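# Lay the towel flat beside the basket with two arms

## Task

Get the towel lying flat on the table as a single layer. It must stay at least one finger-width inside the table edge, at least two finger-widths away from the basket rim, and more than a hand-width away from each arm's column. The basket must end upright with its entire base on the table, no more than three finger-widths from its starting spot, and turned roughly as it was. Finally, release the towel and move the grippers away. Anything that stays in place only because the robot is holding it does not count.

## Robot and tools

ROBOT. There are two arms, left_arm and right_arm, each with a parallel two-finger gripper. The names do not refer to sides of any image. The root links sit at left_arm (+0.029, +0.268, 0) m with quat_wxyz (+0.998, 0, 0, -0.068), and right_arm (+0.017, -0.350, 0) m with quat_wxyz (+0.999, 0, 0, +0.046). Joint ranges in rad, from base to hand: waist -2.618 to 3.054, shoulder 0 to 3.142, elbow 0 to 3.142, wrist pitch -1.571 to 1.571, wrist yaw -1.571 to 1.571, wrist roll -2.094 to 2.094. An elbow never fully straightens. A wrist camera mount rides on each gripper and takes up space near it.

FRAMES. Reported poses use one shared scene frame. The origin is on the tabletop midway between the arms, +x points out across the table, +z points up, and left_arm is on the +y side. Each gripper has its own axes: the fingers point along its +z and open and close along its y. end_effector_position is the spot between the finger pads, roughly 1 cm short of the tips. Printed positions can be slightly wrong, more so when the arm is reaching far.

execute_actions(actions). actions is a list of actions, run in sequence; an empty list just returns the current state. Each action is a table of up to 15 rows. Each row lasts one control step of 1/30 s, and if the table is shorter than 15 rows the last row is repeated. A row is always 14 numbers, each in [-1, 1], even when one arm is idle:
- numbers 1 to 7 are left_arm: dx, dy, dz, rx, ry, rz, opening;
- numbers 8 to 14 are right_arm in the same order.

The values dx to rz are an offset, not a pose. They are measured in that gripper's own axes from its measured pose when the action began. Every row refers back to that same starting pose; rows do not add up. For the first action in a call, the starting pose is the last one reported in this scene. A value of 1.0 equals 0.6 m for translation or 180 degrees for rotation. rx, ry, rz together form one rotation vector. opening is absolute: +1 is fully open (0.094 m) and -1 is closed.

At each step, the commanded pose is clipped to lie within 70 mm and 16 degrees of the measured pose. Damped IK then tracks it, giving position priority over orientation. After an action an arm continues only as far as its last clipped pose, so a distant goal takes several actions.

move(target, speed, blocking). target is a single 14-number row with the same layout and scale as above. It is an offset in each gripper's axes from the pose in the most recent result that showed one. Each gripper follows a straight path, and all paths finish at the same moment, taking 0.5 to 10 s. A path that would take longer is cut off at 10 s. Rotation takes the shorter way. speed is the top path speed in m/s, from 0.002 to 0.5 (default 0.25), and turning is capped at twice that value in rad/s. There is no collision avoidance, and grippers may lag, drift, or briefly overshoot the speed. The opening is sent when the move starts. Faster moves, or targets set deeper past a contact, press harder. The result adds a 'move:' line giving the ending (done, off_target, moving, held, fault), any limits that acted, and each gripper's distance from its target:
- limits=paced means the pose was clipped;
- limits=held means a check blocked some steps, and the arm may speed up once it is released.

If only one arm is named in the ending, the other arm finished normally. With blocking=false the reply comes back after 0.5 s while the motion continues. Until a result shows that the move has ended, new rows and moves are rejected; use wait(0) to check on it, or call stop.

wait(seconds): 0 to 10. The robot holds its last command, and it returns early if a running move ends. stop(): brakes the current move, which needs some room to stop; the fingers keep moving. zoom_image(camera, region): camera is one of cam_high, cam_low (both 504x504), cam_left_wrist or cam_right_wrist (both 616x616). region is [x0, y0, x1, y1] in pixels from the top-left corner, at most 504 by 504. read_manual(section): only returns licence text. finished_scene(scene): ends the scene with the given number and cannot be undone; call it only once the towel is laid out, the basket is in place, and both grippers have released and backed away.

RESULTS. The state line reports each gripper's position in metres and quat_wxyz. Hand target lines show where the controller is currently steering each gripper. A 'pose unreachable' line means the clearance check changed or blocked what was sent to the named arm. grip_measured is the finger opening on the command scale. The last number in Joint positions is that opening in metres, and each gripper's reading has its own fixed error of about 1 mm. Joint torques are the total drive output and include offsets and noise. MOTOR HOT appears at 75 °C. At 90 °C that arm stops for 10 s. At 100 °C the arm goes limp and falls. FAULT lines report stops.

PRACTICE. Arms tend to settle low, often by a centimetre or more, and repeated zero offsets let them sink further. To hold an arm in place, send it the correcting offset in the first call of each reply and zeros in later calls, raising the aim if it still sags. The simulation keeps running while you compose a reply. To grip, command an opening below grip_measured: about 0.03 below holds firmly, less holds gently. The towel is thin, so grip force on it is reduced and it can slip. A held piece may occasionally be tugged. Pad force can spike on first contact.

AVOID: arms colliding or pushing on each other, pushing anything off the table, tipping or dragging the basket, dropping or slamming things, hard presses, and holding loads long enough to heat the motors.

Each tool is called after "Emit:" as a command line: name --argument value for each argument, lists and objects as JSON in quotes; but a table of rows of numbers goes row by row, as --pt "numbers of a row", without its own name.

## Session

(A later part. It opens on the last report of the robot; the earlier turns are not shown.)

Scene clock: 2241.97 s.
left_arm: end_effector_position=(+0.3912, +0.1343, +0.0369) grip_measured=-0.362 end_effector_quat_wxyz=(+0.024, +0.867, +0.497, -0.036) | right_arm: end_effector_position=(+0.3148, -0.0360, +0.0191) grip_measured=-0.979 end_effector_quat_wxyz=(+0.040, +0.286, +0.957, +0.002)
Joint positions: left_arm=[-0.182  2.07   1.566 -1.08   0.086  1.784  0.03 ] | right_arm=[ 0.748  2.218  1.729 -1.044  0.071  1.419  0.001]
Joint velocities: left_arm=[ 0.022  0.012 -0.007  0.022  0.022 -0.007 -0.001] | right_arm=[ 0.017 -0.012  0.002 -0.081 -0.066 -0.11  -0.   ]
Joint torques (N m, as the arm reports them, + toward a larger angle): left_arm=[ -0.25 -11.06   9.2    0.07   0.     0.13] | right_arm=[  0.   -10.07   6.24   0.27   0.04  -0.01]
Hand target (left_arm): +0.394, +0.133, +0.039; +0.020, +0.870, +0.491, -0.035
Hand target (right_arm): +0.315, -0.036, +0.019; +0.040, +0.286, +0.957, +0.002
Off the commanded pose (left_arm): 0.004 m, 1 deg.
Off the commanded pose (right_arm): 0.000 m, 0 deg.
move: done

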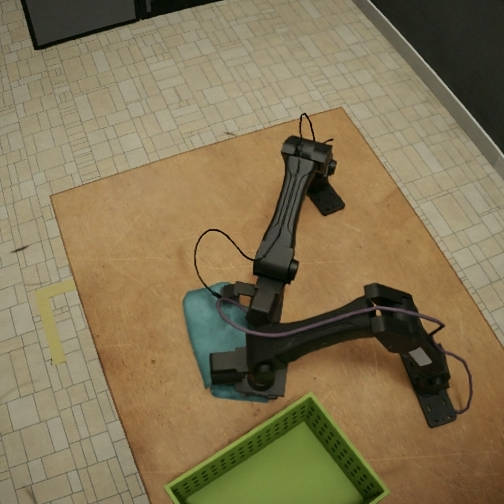

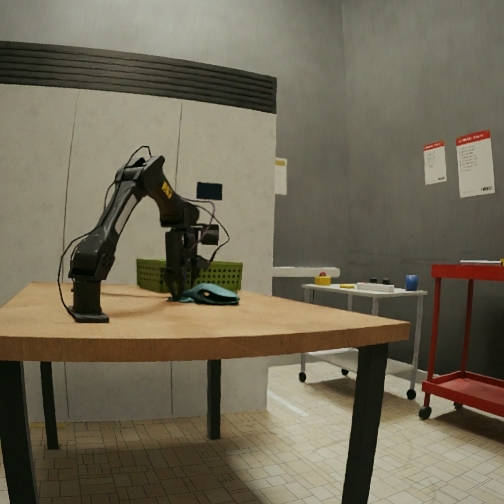

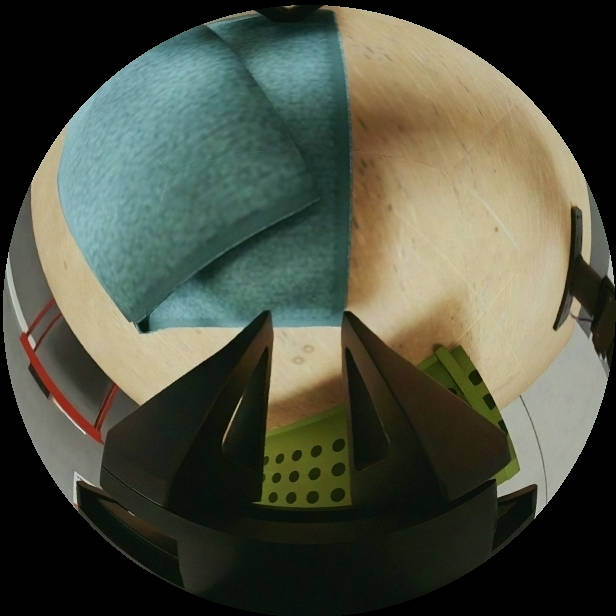

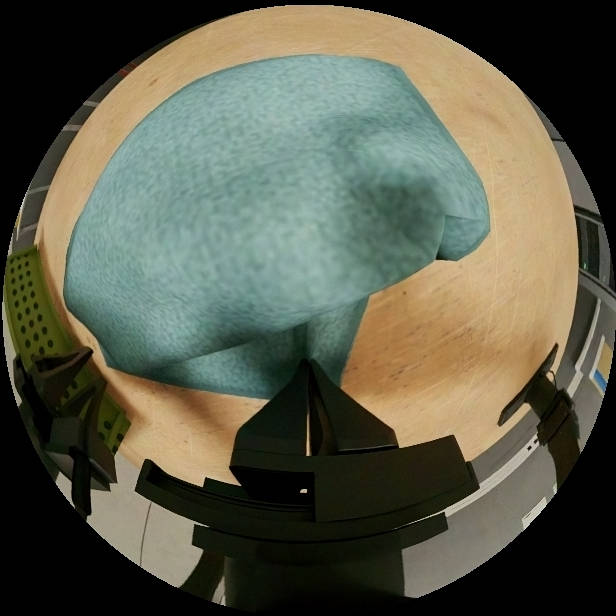

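Emit:
move --target '[-0.016,0.02,0.015,0,0,0,-0.36, 0,0,0,0,0,0,-1]' --speed 0.03

Scene clock: 2246.90 s.
left_arm: end_effector_position=(+0.3870, +0.1259, +0.0251) grip_measured=-0.362 end_effector_quat_wxyz=(+0.013, +0.868, +0.495, -0.045) | right_arm: end_effector_position=(+0.3148, -0.0360, +0.0191) grip_measured=-0.979 end_effector_quat_wxyz=(+0.040, +0.286, +0.957, +0.002)
Joint positions: left_arm=[-0.207  2.102  1.566 -1.073  0.085  1.764  0.03 ] | right_arm=[ 0.748  2.218  1.729 -1.044  0.071  1.419  0.001]
Joint velocities: left_arm=[ 0.002  0.012  0.007 -0.007 -0.037  0.051 -0.   ] | right_arm=[-0.002  0.002 -0.002 -0.051  0.007  0.037 -0.   ]
Joint torques (N m, as the arm reports them, + toward a larger angle): left_arm=[ -0.41 -11.49   9.83   0.25   0.09  -0.07] | right_arm=[  0.   -10.08   6.23   0.26   0.04   0.  ]
Hand target (left_arm): +0.396, +0.119, +0.029; +0.024, +0.867, +0.497, -0.036
Hand target (right_arm): +0.315, -0.036, +0.019; +0.040, +0.286, +0.957, +0.002
Off the commanded pose (left_arm): 0.012 m, 2 deg.
Off the commanded pose (right_arm): 0.000 m, 0 deg.
move: off_target (left_arm)

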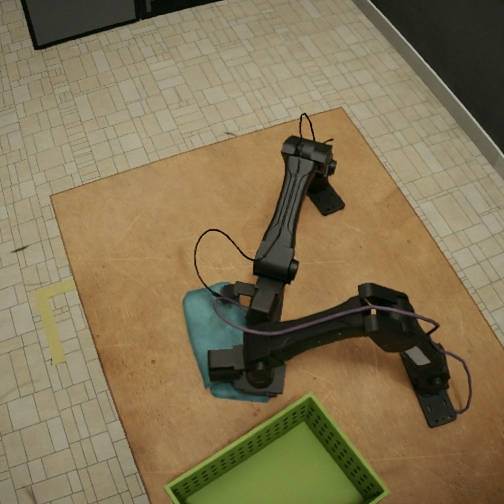

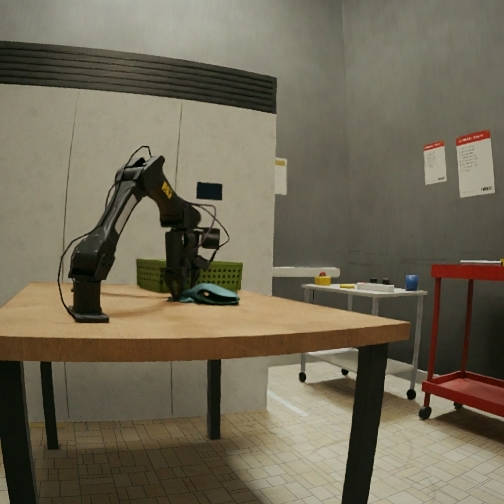

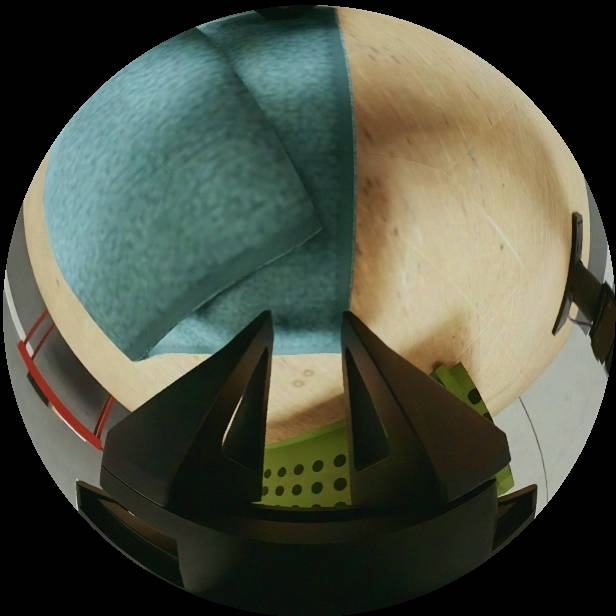

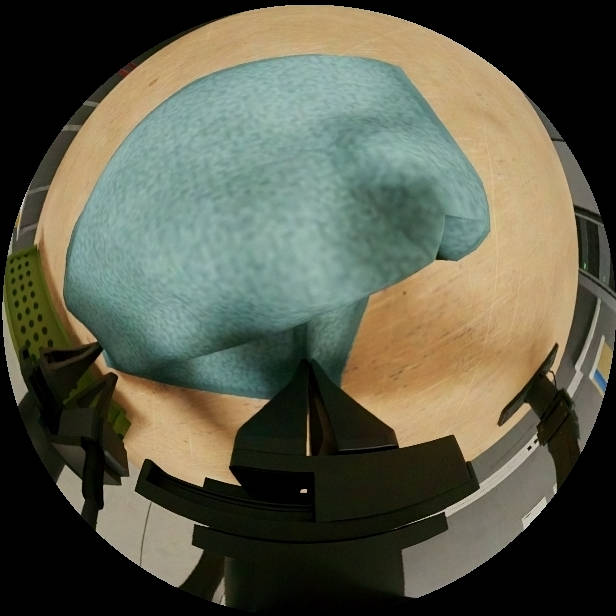

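Emit:
move --target '[0,0.035,-0.004,0,0,0,-0.36, 0,0,0,0,0,0,-1]' --speed 0.03

Scene clock: 2250.57 s.
left_arm: end_effector_position=(+0.4045, +0.1196, +0.0256) grip_measured=-0.362 end_effector_quat_wxyz=(+0.017, +0.867, +0.496, -0.042) | right_arm: end_effector_position=(+0.3148, -0.0360, +0.0191) grip_measured=-0.979 end_effector_quat_wxyz=(+0.040, +0.286, +0.957, +0.002)
Joint positions: left_arm=[-0.207  2.163  1.665 -1.101  0.085  1.762  0.03 ] | right_arm=[ 0.748  2.218  1.729 -1.044  0.071  1.419  0.001]
Joint velocities: left_arm=[ 0.012 -0.002 -0.002 -0.066  0.022  0.007 -0.001] | right_arm=[ 0.007  0.012  0.002 -0.007 -0.022  0.007  0.001]
Joint torques (N m, as the arm reports them, + toward a larger angle): left_arm=[ -0.63 -11.97   9.3    0.     0.06  -0.09] | right_arm=[  0.   -10.07   6.24   0.26   0.04  -0.01]
Hand target (left_arm): +0.405, +0.116, +0.027; +0.014, +0.867, +0.495, -0.044
Hand target (right_arm): +0.315, -0.036, +0.019; +0.040, +0.286, +0.957, +0.002
Off the commanded pose (left_arm): 0.005 m, 1 deg.
Off the commanded pose (right_arm): 0.000 m, 0 deg.
move: done

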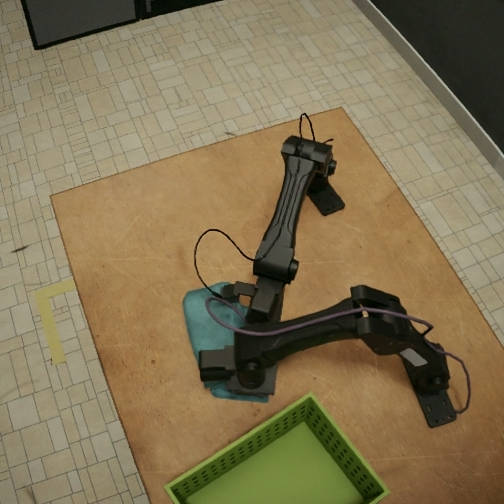

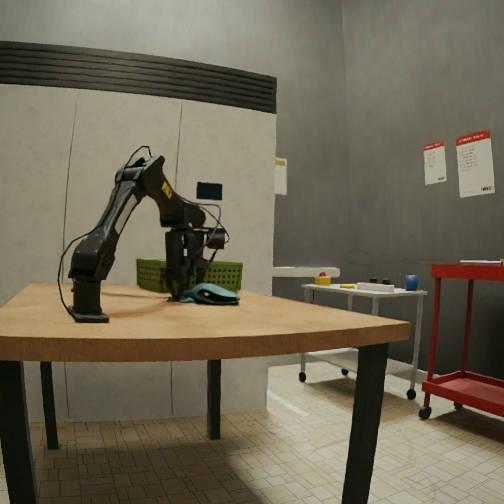

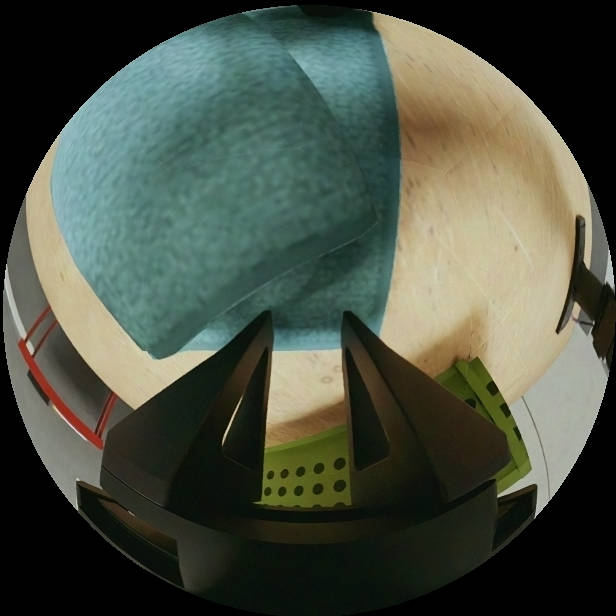

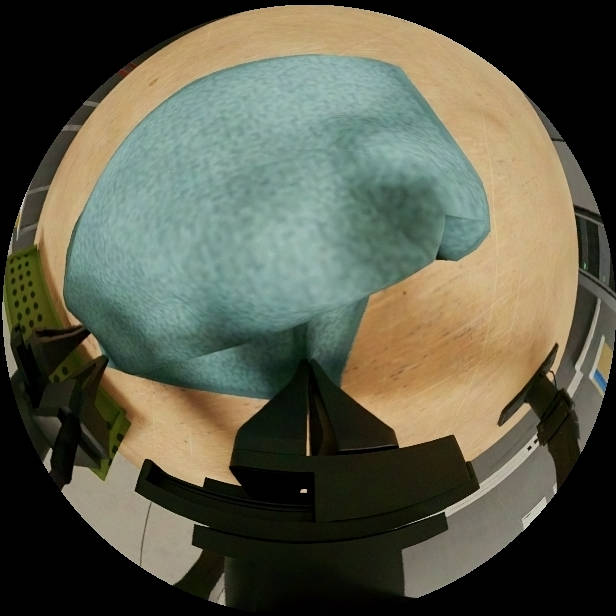

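Emit:
move --target '[0,0,0.03,0,0,0,-0.36, 0,0,0,0,0,0,-1]' --speed 0.02

Emit:
execute_actions --actions '[[[0,0,0.013,0,0,0,-0.4,0,0,0,0,0,0,-1],[0,0,0.013,0,0,0,-0.44,0,0,0,0,0,0,-1],[0,0,0.013,0,0,0,-0.48,0,0,0,0,0,0,-1],[0,0,0.013,0,0,0,-0.52,0,0,0,0,0,0,-1],[0,0,0.013,0,0,0,-0.56,0,0,0,0,0,0,-1],[0,0,0.013,0,0,0,-0.6,0,0,0,0,0,0,-1],[0,0,0.013,0,0,0,-0.64,0,0,0,0,0,0,-1],[0,0,0.013,0,0,0,-0.68,0,0,0,0,0,0,-1],[0,0,0.013,0,0,0,-0.72,0,0,0,0,0,0,-1],[0,0,0.013,0,0,0,-0.76,0,0,0,0,0,0,-1],[0,0,0.013,0,0,0,-0.8,0,0,0,0,0,0,-1],[0,0,0.013,0,0,0,-0.85,0,0,0,0,0,0,-1],[0,0,0.013,0,0,0,-0.9,0,0,0,0,0,0,-1],[0,0,0.013,0,0,0,-0.95,0,0,0,0,0,0,-1],[0,0,0.013,0,0,0,-1,0,0,0,0,0,0,-1]],[[0,0,0.008,0,0,0,-1,0,0,0,0,0,0,-1]]]'

Scene clock: 2256.93 s.
left_arm: end_effector_position=(+0.4110, +0.1173, +0.0203) grip_measured=-0.362 end_effector_quat_wxyz=(+0.030, +0.868, +0.495, -0.031) | right_arm: end_effector_position=(+0.3148, -0.0360, +0.0191) grip_measured=-0.979 end_effector_quat_wxyz=(+0.040, +0.286, +0.957, +0.002)
Joint positions: left_arm=[-0.207  2.163  1.643 -1.046  0.085  1.762  0.03 ] | right_arm=[ 0.748  2.218  1.729 -1.044  0.071  1.419  0.001]
Joint velocities: left_arm=[ 0.012  0.007  0.002 -0.022  0.051 -0.066 -0.001] | right_arm=[-0.017  0.002  0.012  0.066 -0.051  0.066  0.001]
Joint torques (N m, as the arm reports them, + toward a larger angle): left_arm=[ -0.2  -11.68   4.76   0.3    0.07  -0.01] | right_arm=[  0.   -10.08   6.23   0.26   0.04   0.  ]
Hand target (left_arm): +0.403, +0.118, +0.008; +0.017, +0.867, +0.496, -0.042
Hand target (right_arm): +0.315, -0.036, +0.019; +0.040, +0.286, +0.957, +0.002
Off the commanded pose (left_arm): 0.015 m, 2 deg.
Off the commanded pose (right_arm): 0.000 m, 0 deg.
move: off_target (left_arm)

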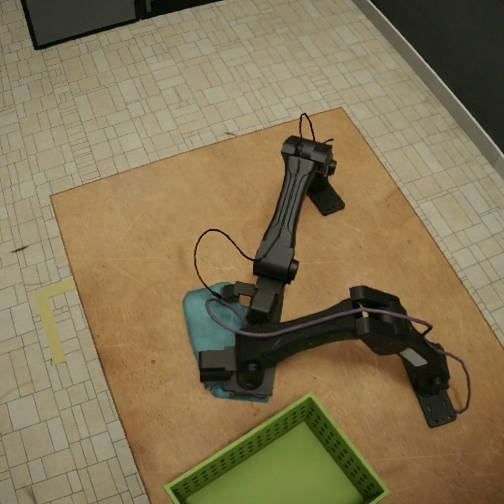

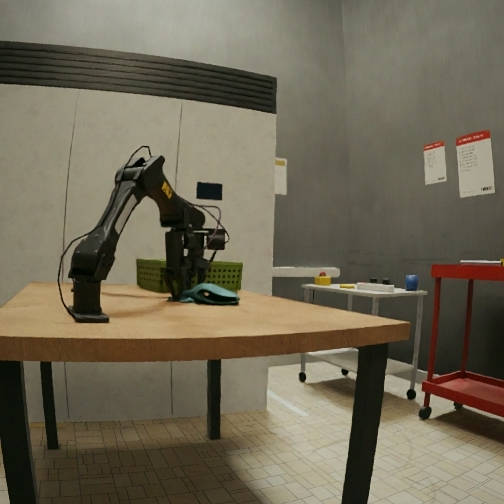

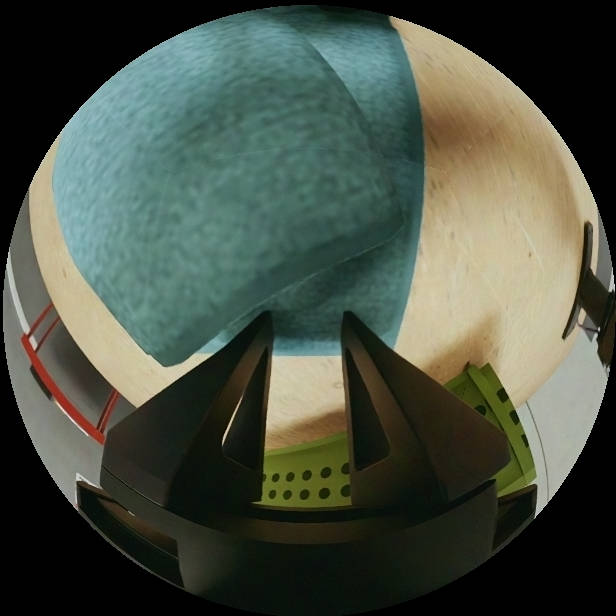

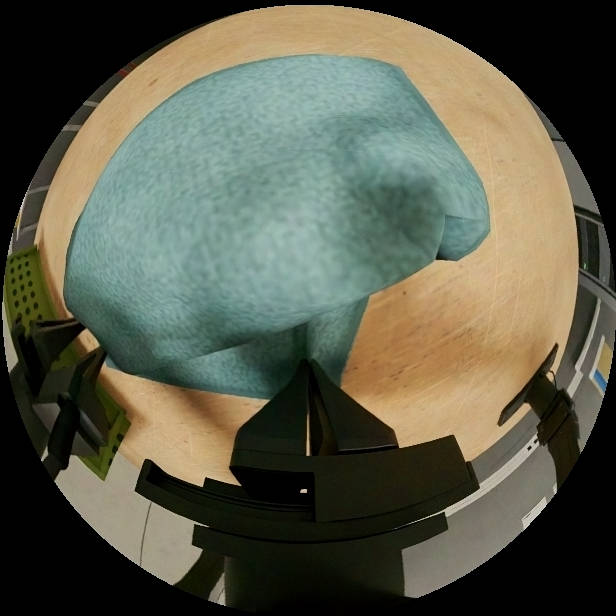

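Scene clock: 2257.93 s.
left_arm: end_effector_position=(+0.4190, +0.1145, +0.0204) grip_measured=-0.985 end_effector_quat_wxyz=(+0.043, +0.868, +0.494, -0.019) | right_arm: end_effector_position=(+0.3148, -0.0360, +0.0191) grip_measured=-0.979 end_effector_quat_wxyz=(+0.040, +0.286, +0.957, +0.002)
Joint positions: left_arm=[-0.207  2.163  1.643 -1.012  0.085  1.762  0.001] | right_arm=[ 0.748  2.218  1.729 -1.044  0.071  1.419  0.001]
Joint velocities: left_arm=[-0.002  0.007 -0.002 -0.051 -0.066  0.022 -0.001] | right_arm=[-0.002  0.007  0.017 -0.066 -0.051 -0.037  0.   ]
Joint torques (N m, as the arm reports them, + toward a larger angle): left_arm=[  0.01 -12.57   5.89   0.38   0.06   0.01] | right_arm=[  0.   -10.07   6.23   0.26   0.04  -0.01]
Hand target (left_arm): +0.416, +0.115, +0.016; +0.038, +0.868, +0.495, -0.023
Hand target (right_arm): +0.315, -0.036, +0.019; +0.040, +0.286, +0.957, +0.002
Off the commanded pose (left_arm): 0.006 m, 1 deg.
Off the commanded pose (right_arm): 0.000 m, 0 deg.

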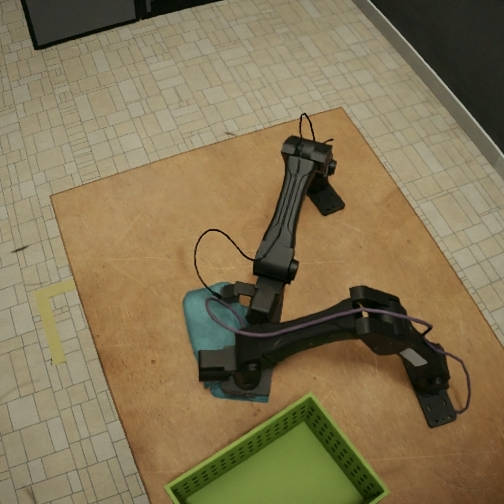

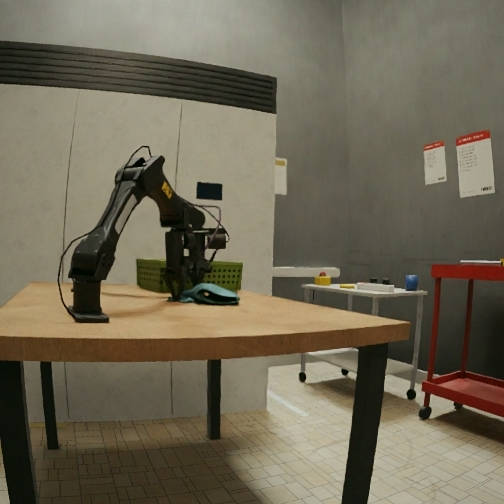

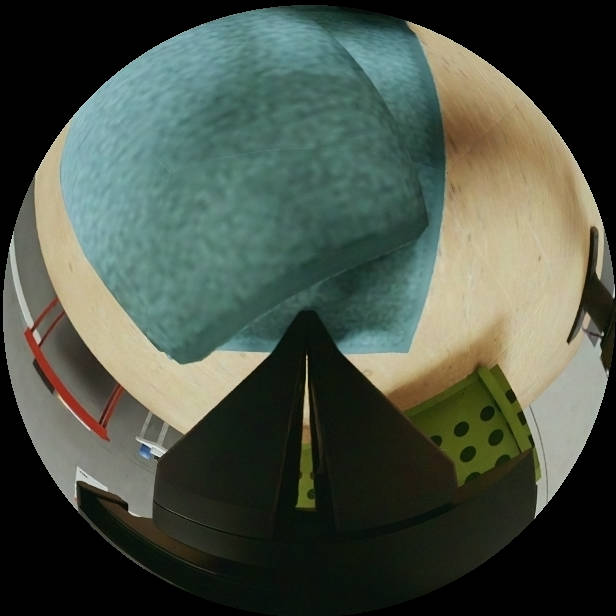

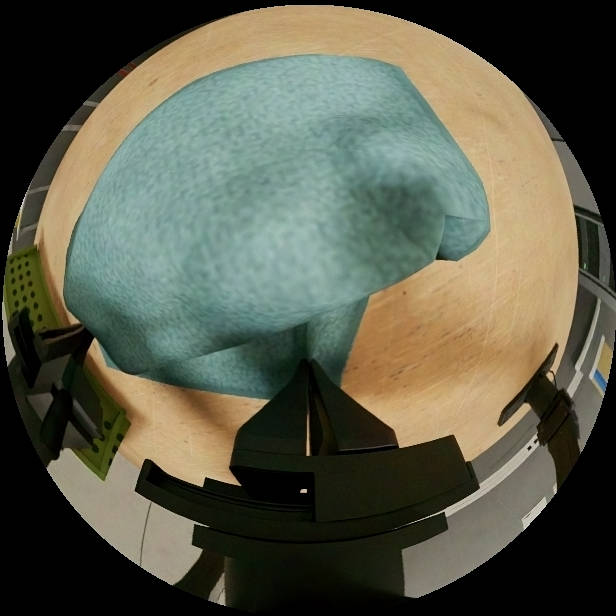

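Emit:
move --target '[0,0,-0.045,0,0,0,-0.53, 0,0,0,0,0,0,-1]' --speed 0.05

Emit:
move --target '[-0.013,-0.058,0,0,0,-0.5,-0.53, 0,0,0,0,0,0,-1]' --speed 0.3

Scene clock: 2286.33 s.
left_arm: end_effector_position=(+0.4148, +0.1160, +0.0374) grip_measured=-0.532 end_effector_quat_wxyz=(+0.038, +0.868, +0.495, -0.024) | right_arm: end_effector_position=(+0.3148, -0.0360, +0.0191) grip_measured=-0.979 end_effector_quat_wxyz=(+0.040, +0.286, +0.957, +0.002)
Joint positions: left_arm=[-0.207  2.141  1.679 -1.082  0.085  1.762  0.022] | right_arm=[ 0.748  2.218  1.729 -1.044  0.071  1.419  0.001]
Joint velocities: left_arm=[ 0.007 -0.007  0.002 -0.022 -0.022  0.007 -0.001] | right_arm=[-0.012  0.002  0.012  0.007 -0.022 -0.037  0.   ]
Joint torques (N m, as the arm reports them, + toward a larger angle): left_arm=[  0.56 -13.7    9.22   0.13   0.09   0.12] | right_arm=[ -0.01 -10.08   6.24   0.27   0.04  -0.01]
Hand target (left_arm): +0.419, +0.117, +0.047; +0.043, +0.868, +0.495, -0.019
Hand target (right_arm): +0.315, -0.036, +0.019; +0.040, +0.286, +0.957, +0.002
Off the commanded pose (left_arm): 0.011 m, 1 deg.
Off the commanded pose (right_arm): 0.000 m, 0 deg.
move: off_target (left_arm)

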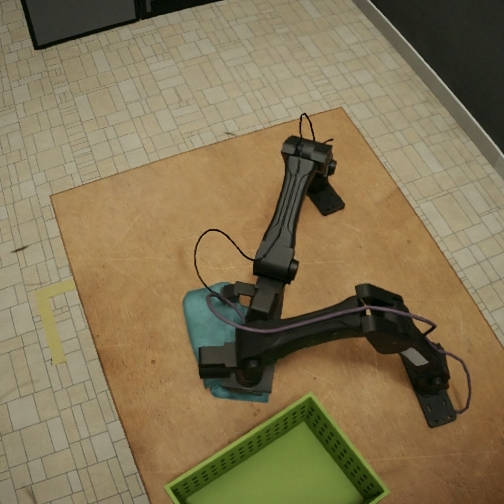

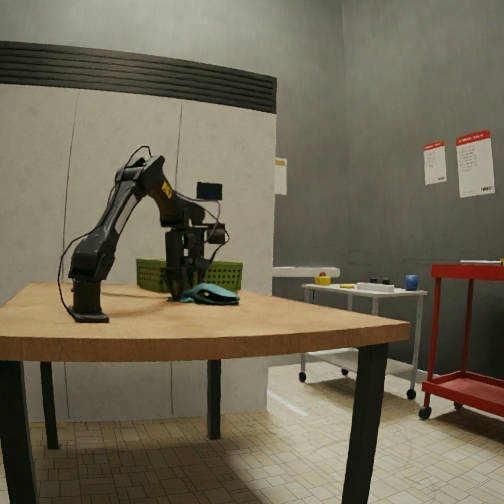

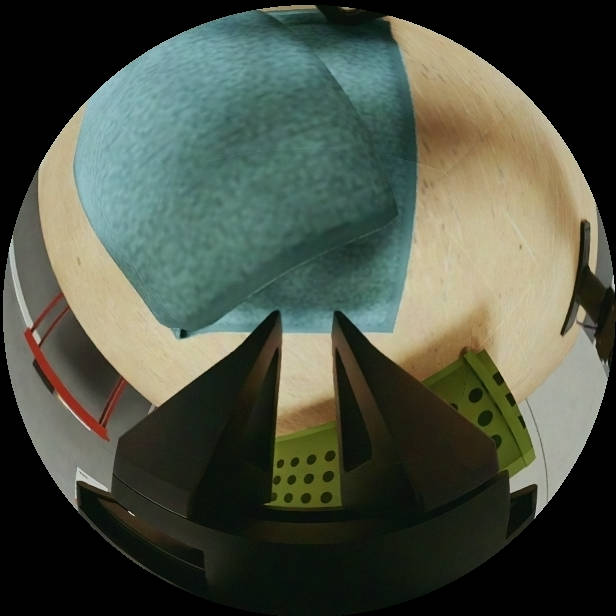

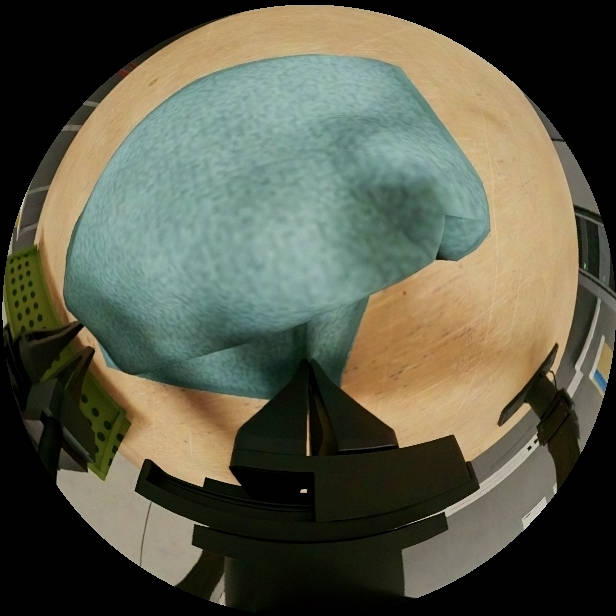

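Scene clock: 2289.57 s.
left_arm: end_effector_position=(+0.3854, +0.1264, +0.0365) grip_measured=-0.532 end_effector_quat_wxyz=(+0.010, +0.269, +0.962, -0.043) | right_arm: end_effector_position=(+0.3148, -0.0360, +0.0191) grip_measured=-0.979 end_effector_quat_wxyz=(+0.040, +0.286, +0.957, +0.002)
Joint positions: left_arm=[-0.207  2.025  1.496 -1.017  0.085  0.201  0.022] | right_arm=[ 0.748  2.218  1.729 -1.044  0.071  1.419  0.001]
Joint velocities: left_arm=[ 0.007  0.002 -0.012  0.007  0.037 -0.022 -0.   ] | right_arm=[-0.017 -0.022 -0.007  0.007  0.051 -0.066  0.   ]
Joint torques (N m, as the arm reports them, + toward a larger angle): left_arm=[ -0.25 -13.16   4.66   0.39   0.06  -0.08] | right_arm=[  0.   -10.07   6.24   0.26   0.04  -0.01]
Hand target (left_arm): +0.381, +0.127, +0.036; +0.010, +0.264, +0.963, -0.043
Hand target (right_arm): +0.315, -0.036, +0.019; +0.040, +0.286, +0.957, +0.002
Off the commanded pose (left_arm): 0.005 m, 1 deg.
Off the commanded pose (right_arm): 0.000 m, 0 deg.
move: done

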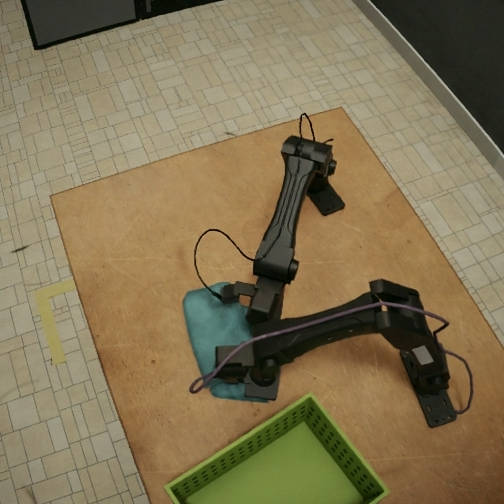

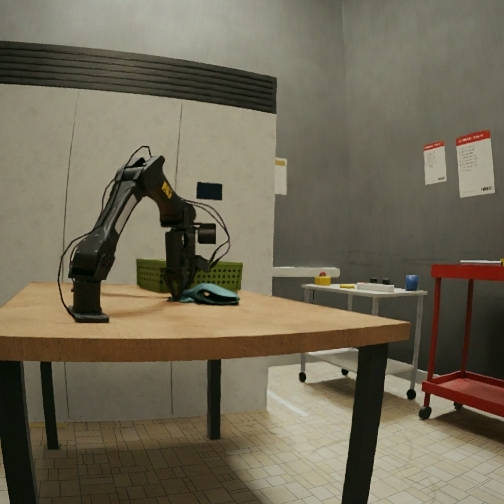

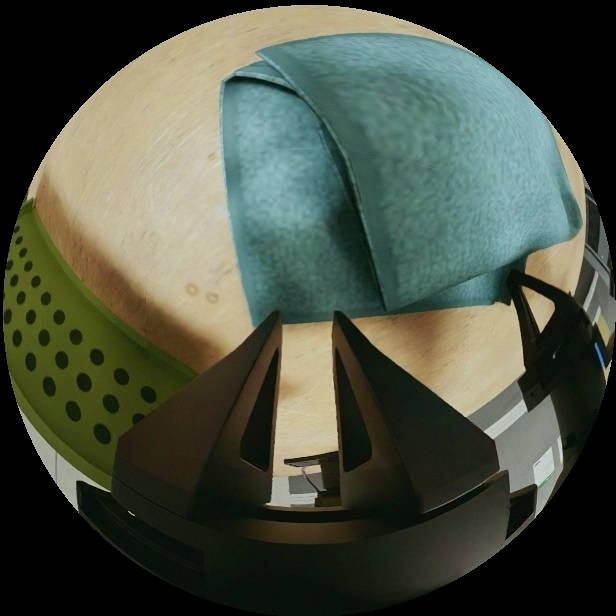

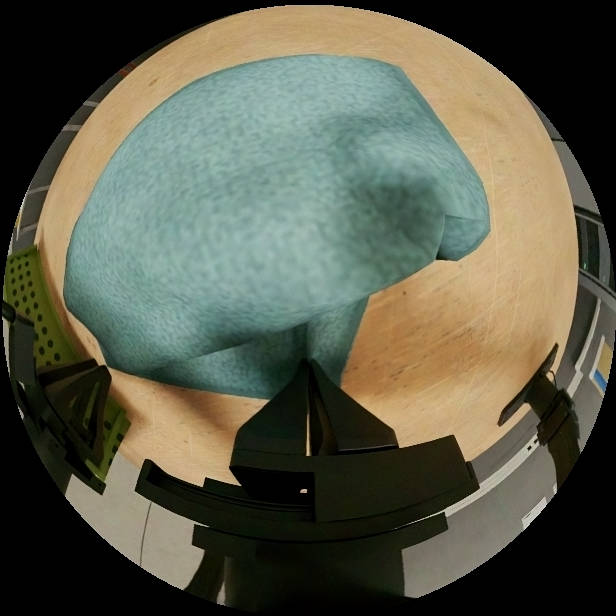

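Emit:
move --target '[-0.013,0,0.045,0,0,0,-0.4, 0,0,0,0,0,0,-1]' --speed 0.02

Scene clock: 2295.40 s.
left_arm: end_effector_position=(+0.3974, +0.1222, +0.0184) grip_measured=-0.402 end_effector_quat_wxyz=(+0.019, +0.267, +0.962, -0.044) | right_arm: end_effector_position=(+0.3148, -0.0360, +0.0191) grip_measured=-0.979 end_effector_quat_wxyz=(+0.040, +0.286, +0.957, +0.002)
Joint positions: left_arm=[-0.207  2.075  1.496 -0.947  0.085  0.198  0.028] | right_arm=[ 0.748  2.218  1.729 -1.044  0.071  1.419  0.001]
Joint velocities: left_arm=[-0.017 -0.017 -0.012  0.007 -0.007  0.037  0.   ] | right_arm=[ 0.012  0.012  0.002 -0.007  0.022 -0.051 -0.   ]
Joint torques (N m, as the arm reports them, + toward a larger angle): left_arm=[ -0.76 -11.23   5.42   0.42   0.06  -0.05] | right_arm=[  0.   -10.07   6.24   0.26   0.04  -0.01]
Hand target (left_arm): +0.392, +0.120, +0.010; +0.010, +0.268, +0.962, -0.043
Hand target (right_arm): +0.315, -0.036, +0.019; +0.040, +0.286, +0.957, +0.002
Off the commanded pose (left_arm): 0.010 m, 1 deg.
Off the commanded pose (right_arm): 0.000 m, 0 deg.
move: done

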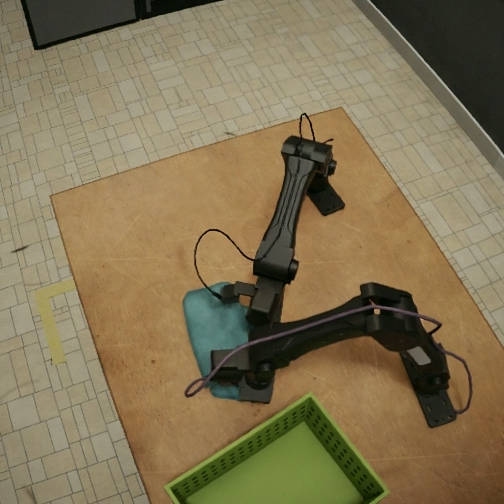

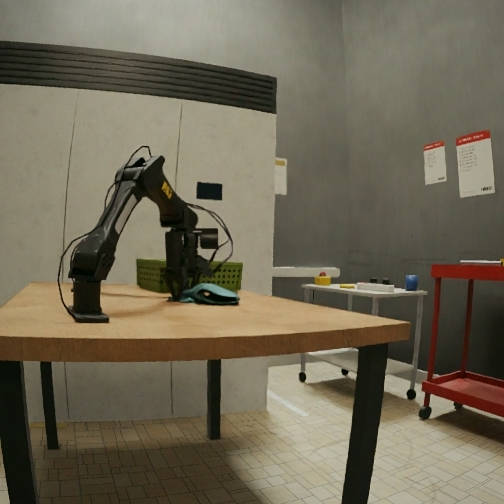

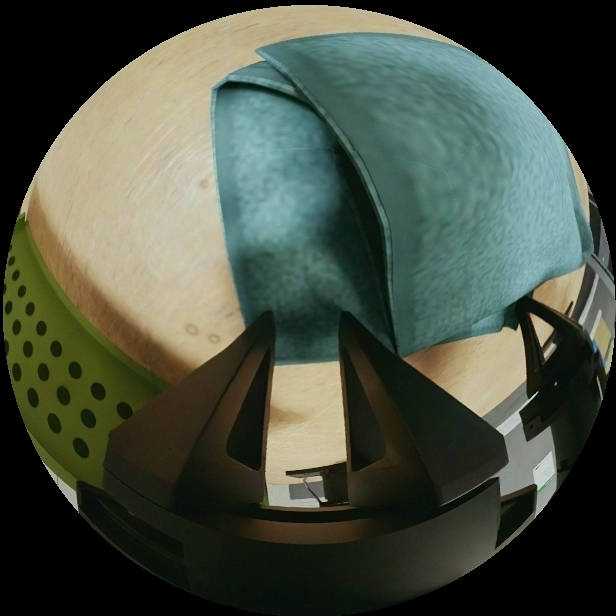

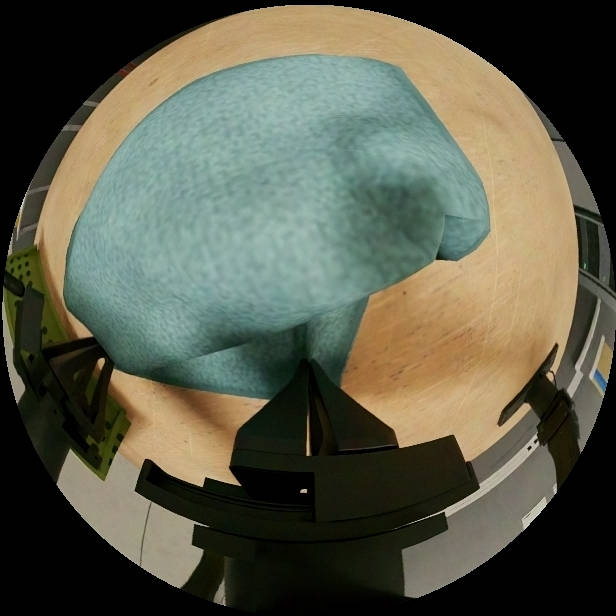

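Emit:
execute_actions --actions '[[[0,0,0.012,0,0,0,-0.44,0,0,0,0,0,0,-1],[0,0,0.012,0,0,0,-0.48,0,0,0,0,0,0,-1],[0,0,0.012,0,0,0,-0.52,0,0,0,0,0,0,-1],[0,0,0.012,0,0,0,-0.56,0,0,0,0,0,0,-1],[0,0,0.012,0,0,0,-0.6,0,0,0,0,0,0,-1],[0,0,0.012,0,0,0,-0.64,0,0,0,0,0,0,-1],[0,0,0.012,0,0,0,-0.68,0,0,0,0,0,0,-1],[0,0,0.012,0,0,0,-0.72,0,0,0,0,0,0,-1],[0,0,0.012,0,0,0,-0.76,0,0,0,0,0,0,-1],[0,0,0.012,0,0,0,-0.8,0,0,0,0,0,0,-1],[0,0,0.012,0,0,0,-0.84,0,0,0,0,0,0,-1],[0,0,0.012,0,0,0,-0.88,0,0,0,0,0,0,-1],[0,0,0.012,0,0,0,-0.92,0,0,0,0,0,0,-1],[0,0,0.012,0,0,0,-0.96,0,0,0,0,0,0,-1],[0,0,0.012,0,0,0,-1,0,0,0,0,0,0,-1]],[[0,0,0.012,0,0,0,-1,0,0,0,0,0,0,-1]]]'

Scene clock: 2300.30 s.
left_arm: end_effector_position=(+0.4050, +0.1194, +0.0189) grip_measured=-0.985 end_effector_quat_wxyz=(+0.036, +0.268, +0.962, -0.045) | right_arm: end_effector_position=(+0.3148, -0.0360, +0.0191) grip_measured=-0.979 end_effector_quat_wxyz=(+0.040, +0.286, +0.957, +0.002)
Joint positions: left_arm=[-0.207  2.075  1.496 -0.914  0.085  0.198  0.001] | right_arm=[ 0.748  2.218  1.729 -1.044  0.071  1.419  0.001]
Joint velocities: left_arm=[ 0.007 -0.007  0.007  0.037  0.007 -0.022 -0.001] | right_arm=[ 0.002 -0.002 -0.017 -0.007  0.007 -0.022 -0.001]
Joint torques (N m, as the arm reports them, + toward a larger angle): left_arm=[ -0.23 -11.47   5.56   0.47   0.06   0.  ] | right_arm=[  0.   -10.07   6.23   0.26   0.04  -0.01]
Hand target (left_arm): +0.401, +0.120, +0.012; +0.028, +0.268, +0.962, -0.045
Hand target (right_arm): +0.315, -0.036, +0.019; +0.040, +0.286, +0.957, +0.002
Off the commanded pose (left_arm): 0.008 m, 1 deg.
Off the commanded pose (right_arm): 0.000 m, 0 deg.

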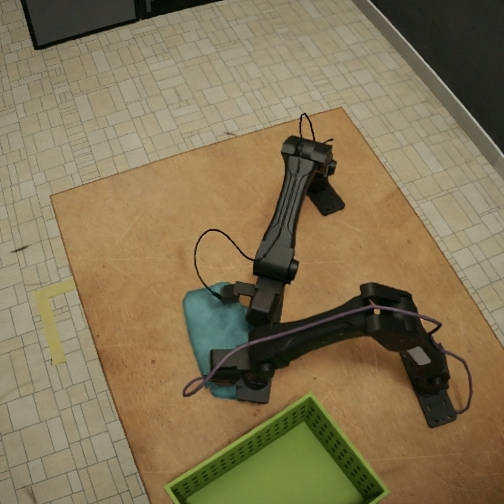

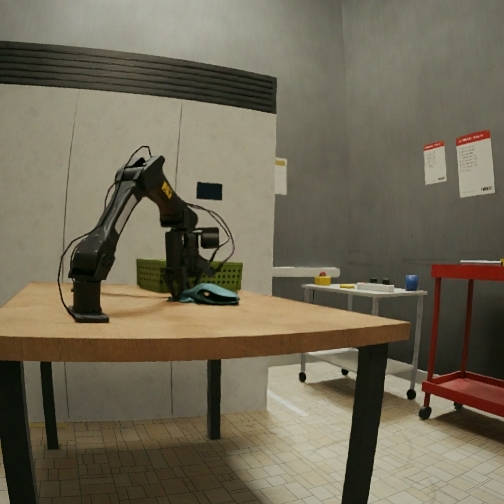

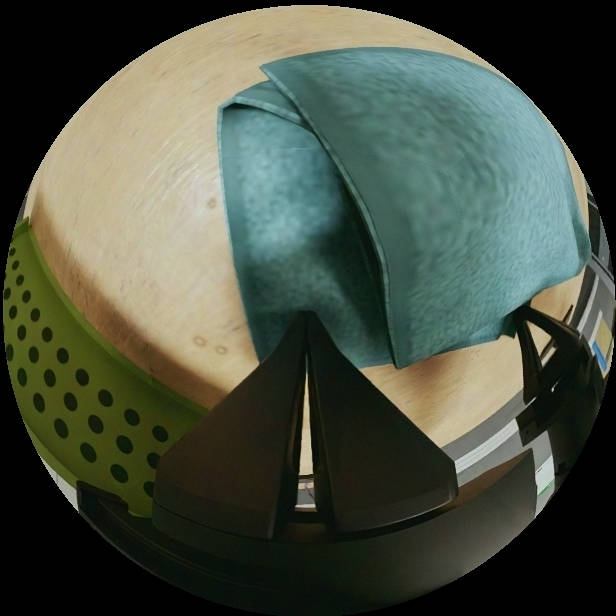

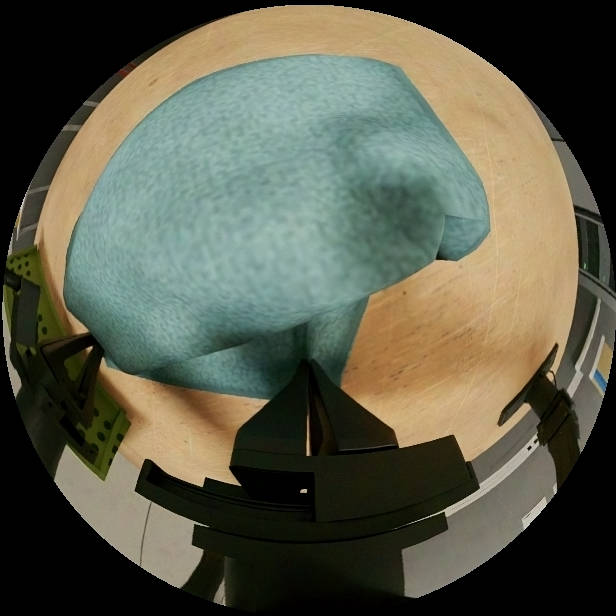

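Emit:
move --target '[0.02,0,-0.04,-0.03,0,0,-0.4, 0,0,0,0,0,0,-1]' --speed 0.04

Scene clock: 2306.50 s.
left_arm: end_effector_position=(+0.4036, +0.1254, +0.0426) grip_measured=-0.402 end_effector_quat_wxyz=(+0.059, +0.268, +0.962, -0.007) | right_arm: end_effector_position=(+0.3148, -0.0360, +0.0191) grip_measured=-0.979 end_effector_quat_wxyz=(+0.040, +0.286, +0.957, +0.002)
Joint positions: left_arm=[-0.231  1.998  1.479 -0.933  0.002  0.177  0.028] | right_arm=[ 0.748  2.218  1.729 -1.044  0.071  1.419  0.001]
Joint velocities: left_arm=[-0.012 -0.002  0.002 -0.022 -0.095 -0.007  0.001] | right_arm=[-0.007  0.002  0.012  0.022 -0.081  0.007 -0.001]
Joint torques (N m, as the arm reports them, + toward a larger angle): left_arm=[ -0.48 -13.15   4.8    0.37  -0.11  -0.11] | right_arm=[  0.   -10.08   6.24   0.26   0.04   0.  ]
Hand target (left_arm): +0.394, +0.128, +0.042; +0.048, +0.266, +0.963, +0.000
Hand target (right_arm): +0.315, -0.036, +0.019; +0.040, +0.286, +0.957, +0.002
Off the commanded pose (left_arm): 0.010 m, 1 deg.
Off the commanded pose (right_arm): 0.000 m, 0 deg.
move: done

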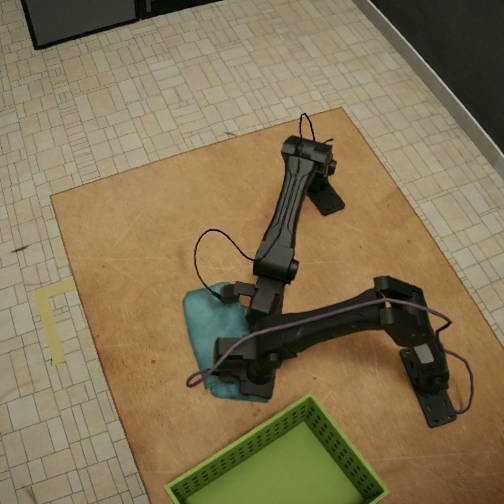

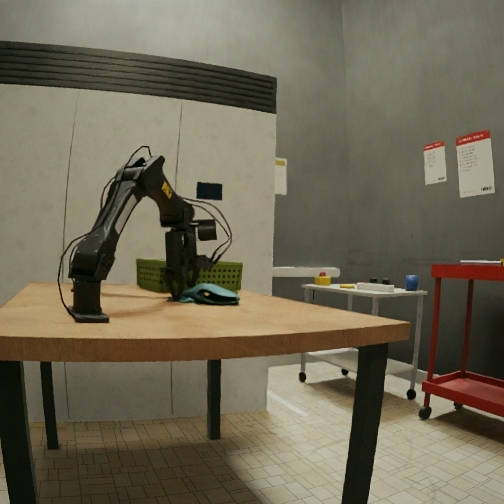

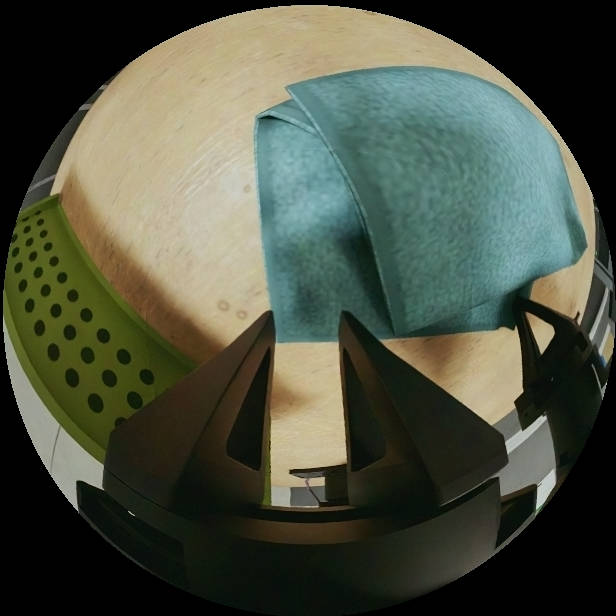

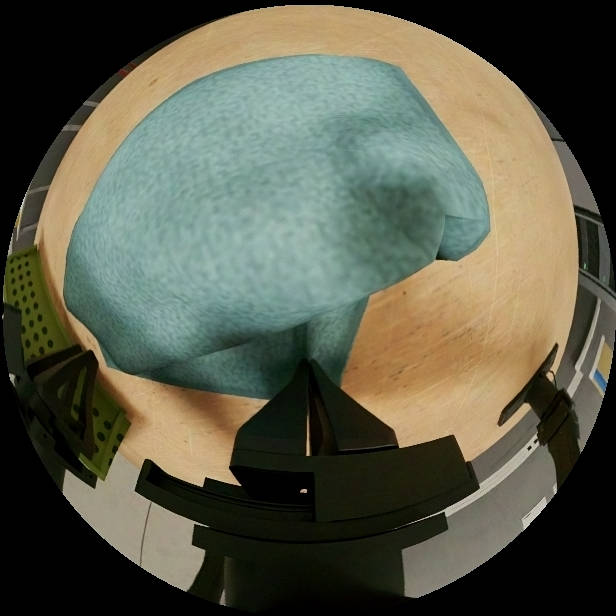

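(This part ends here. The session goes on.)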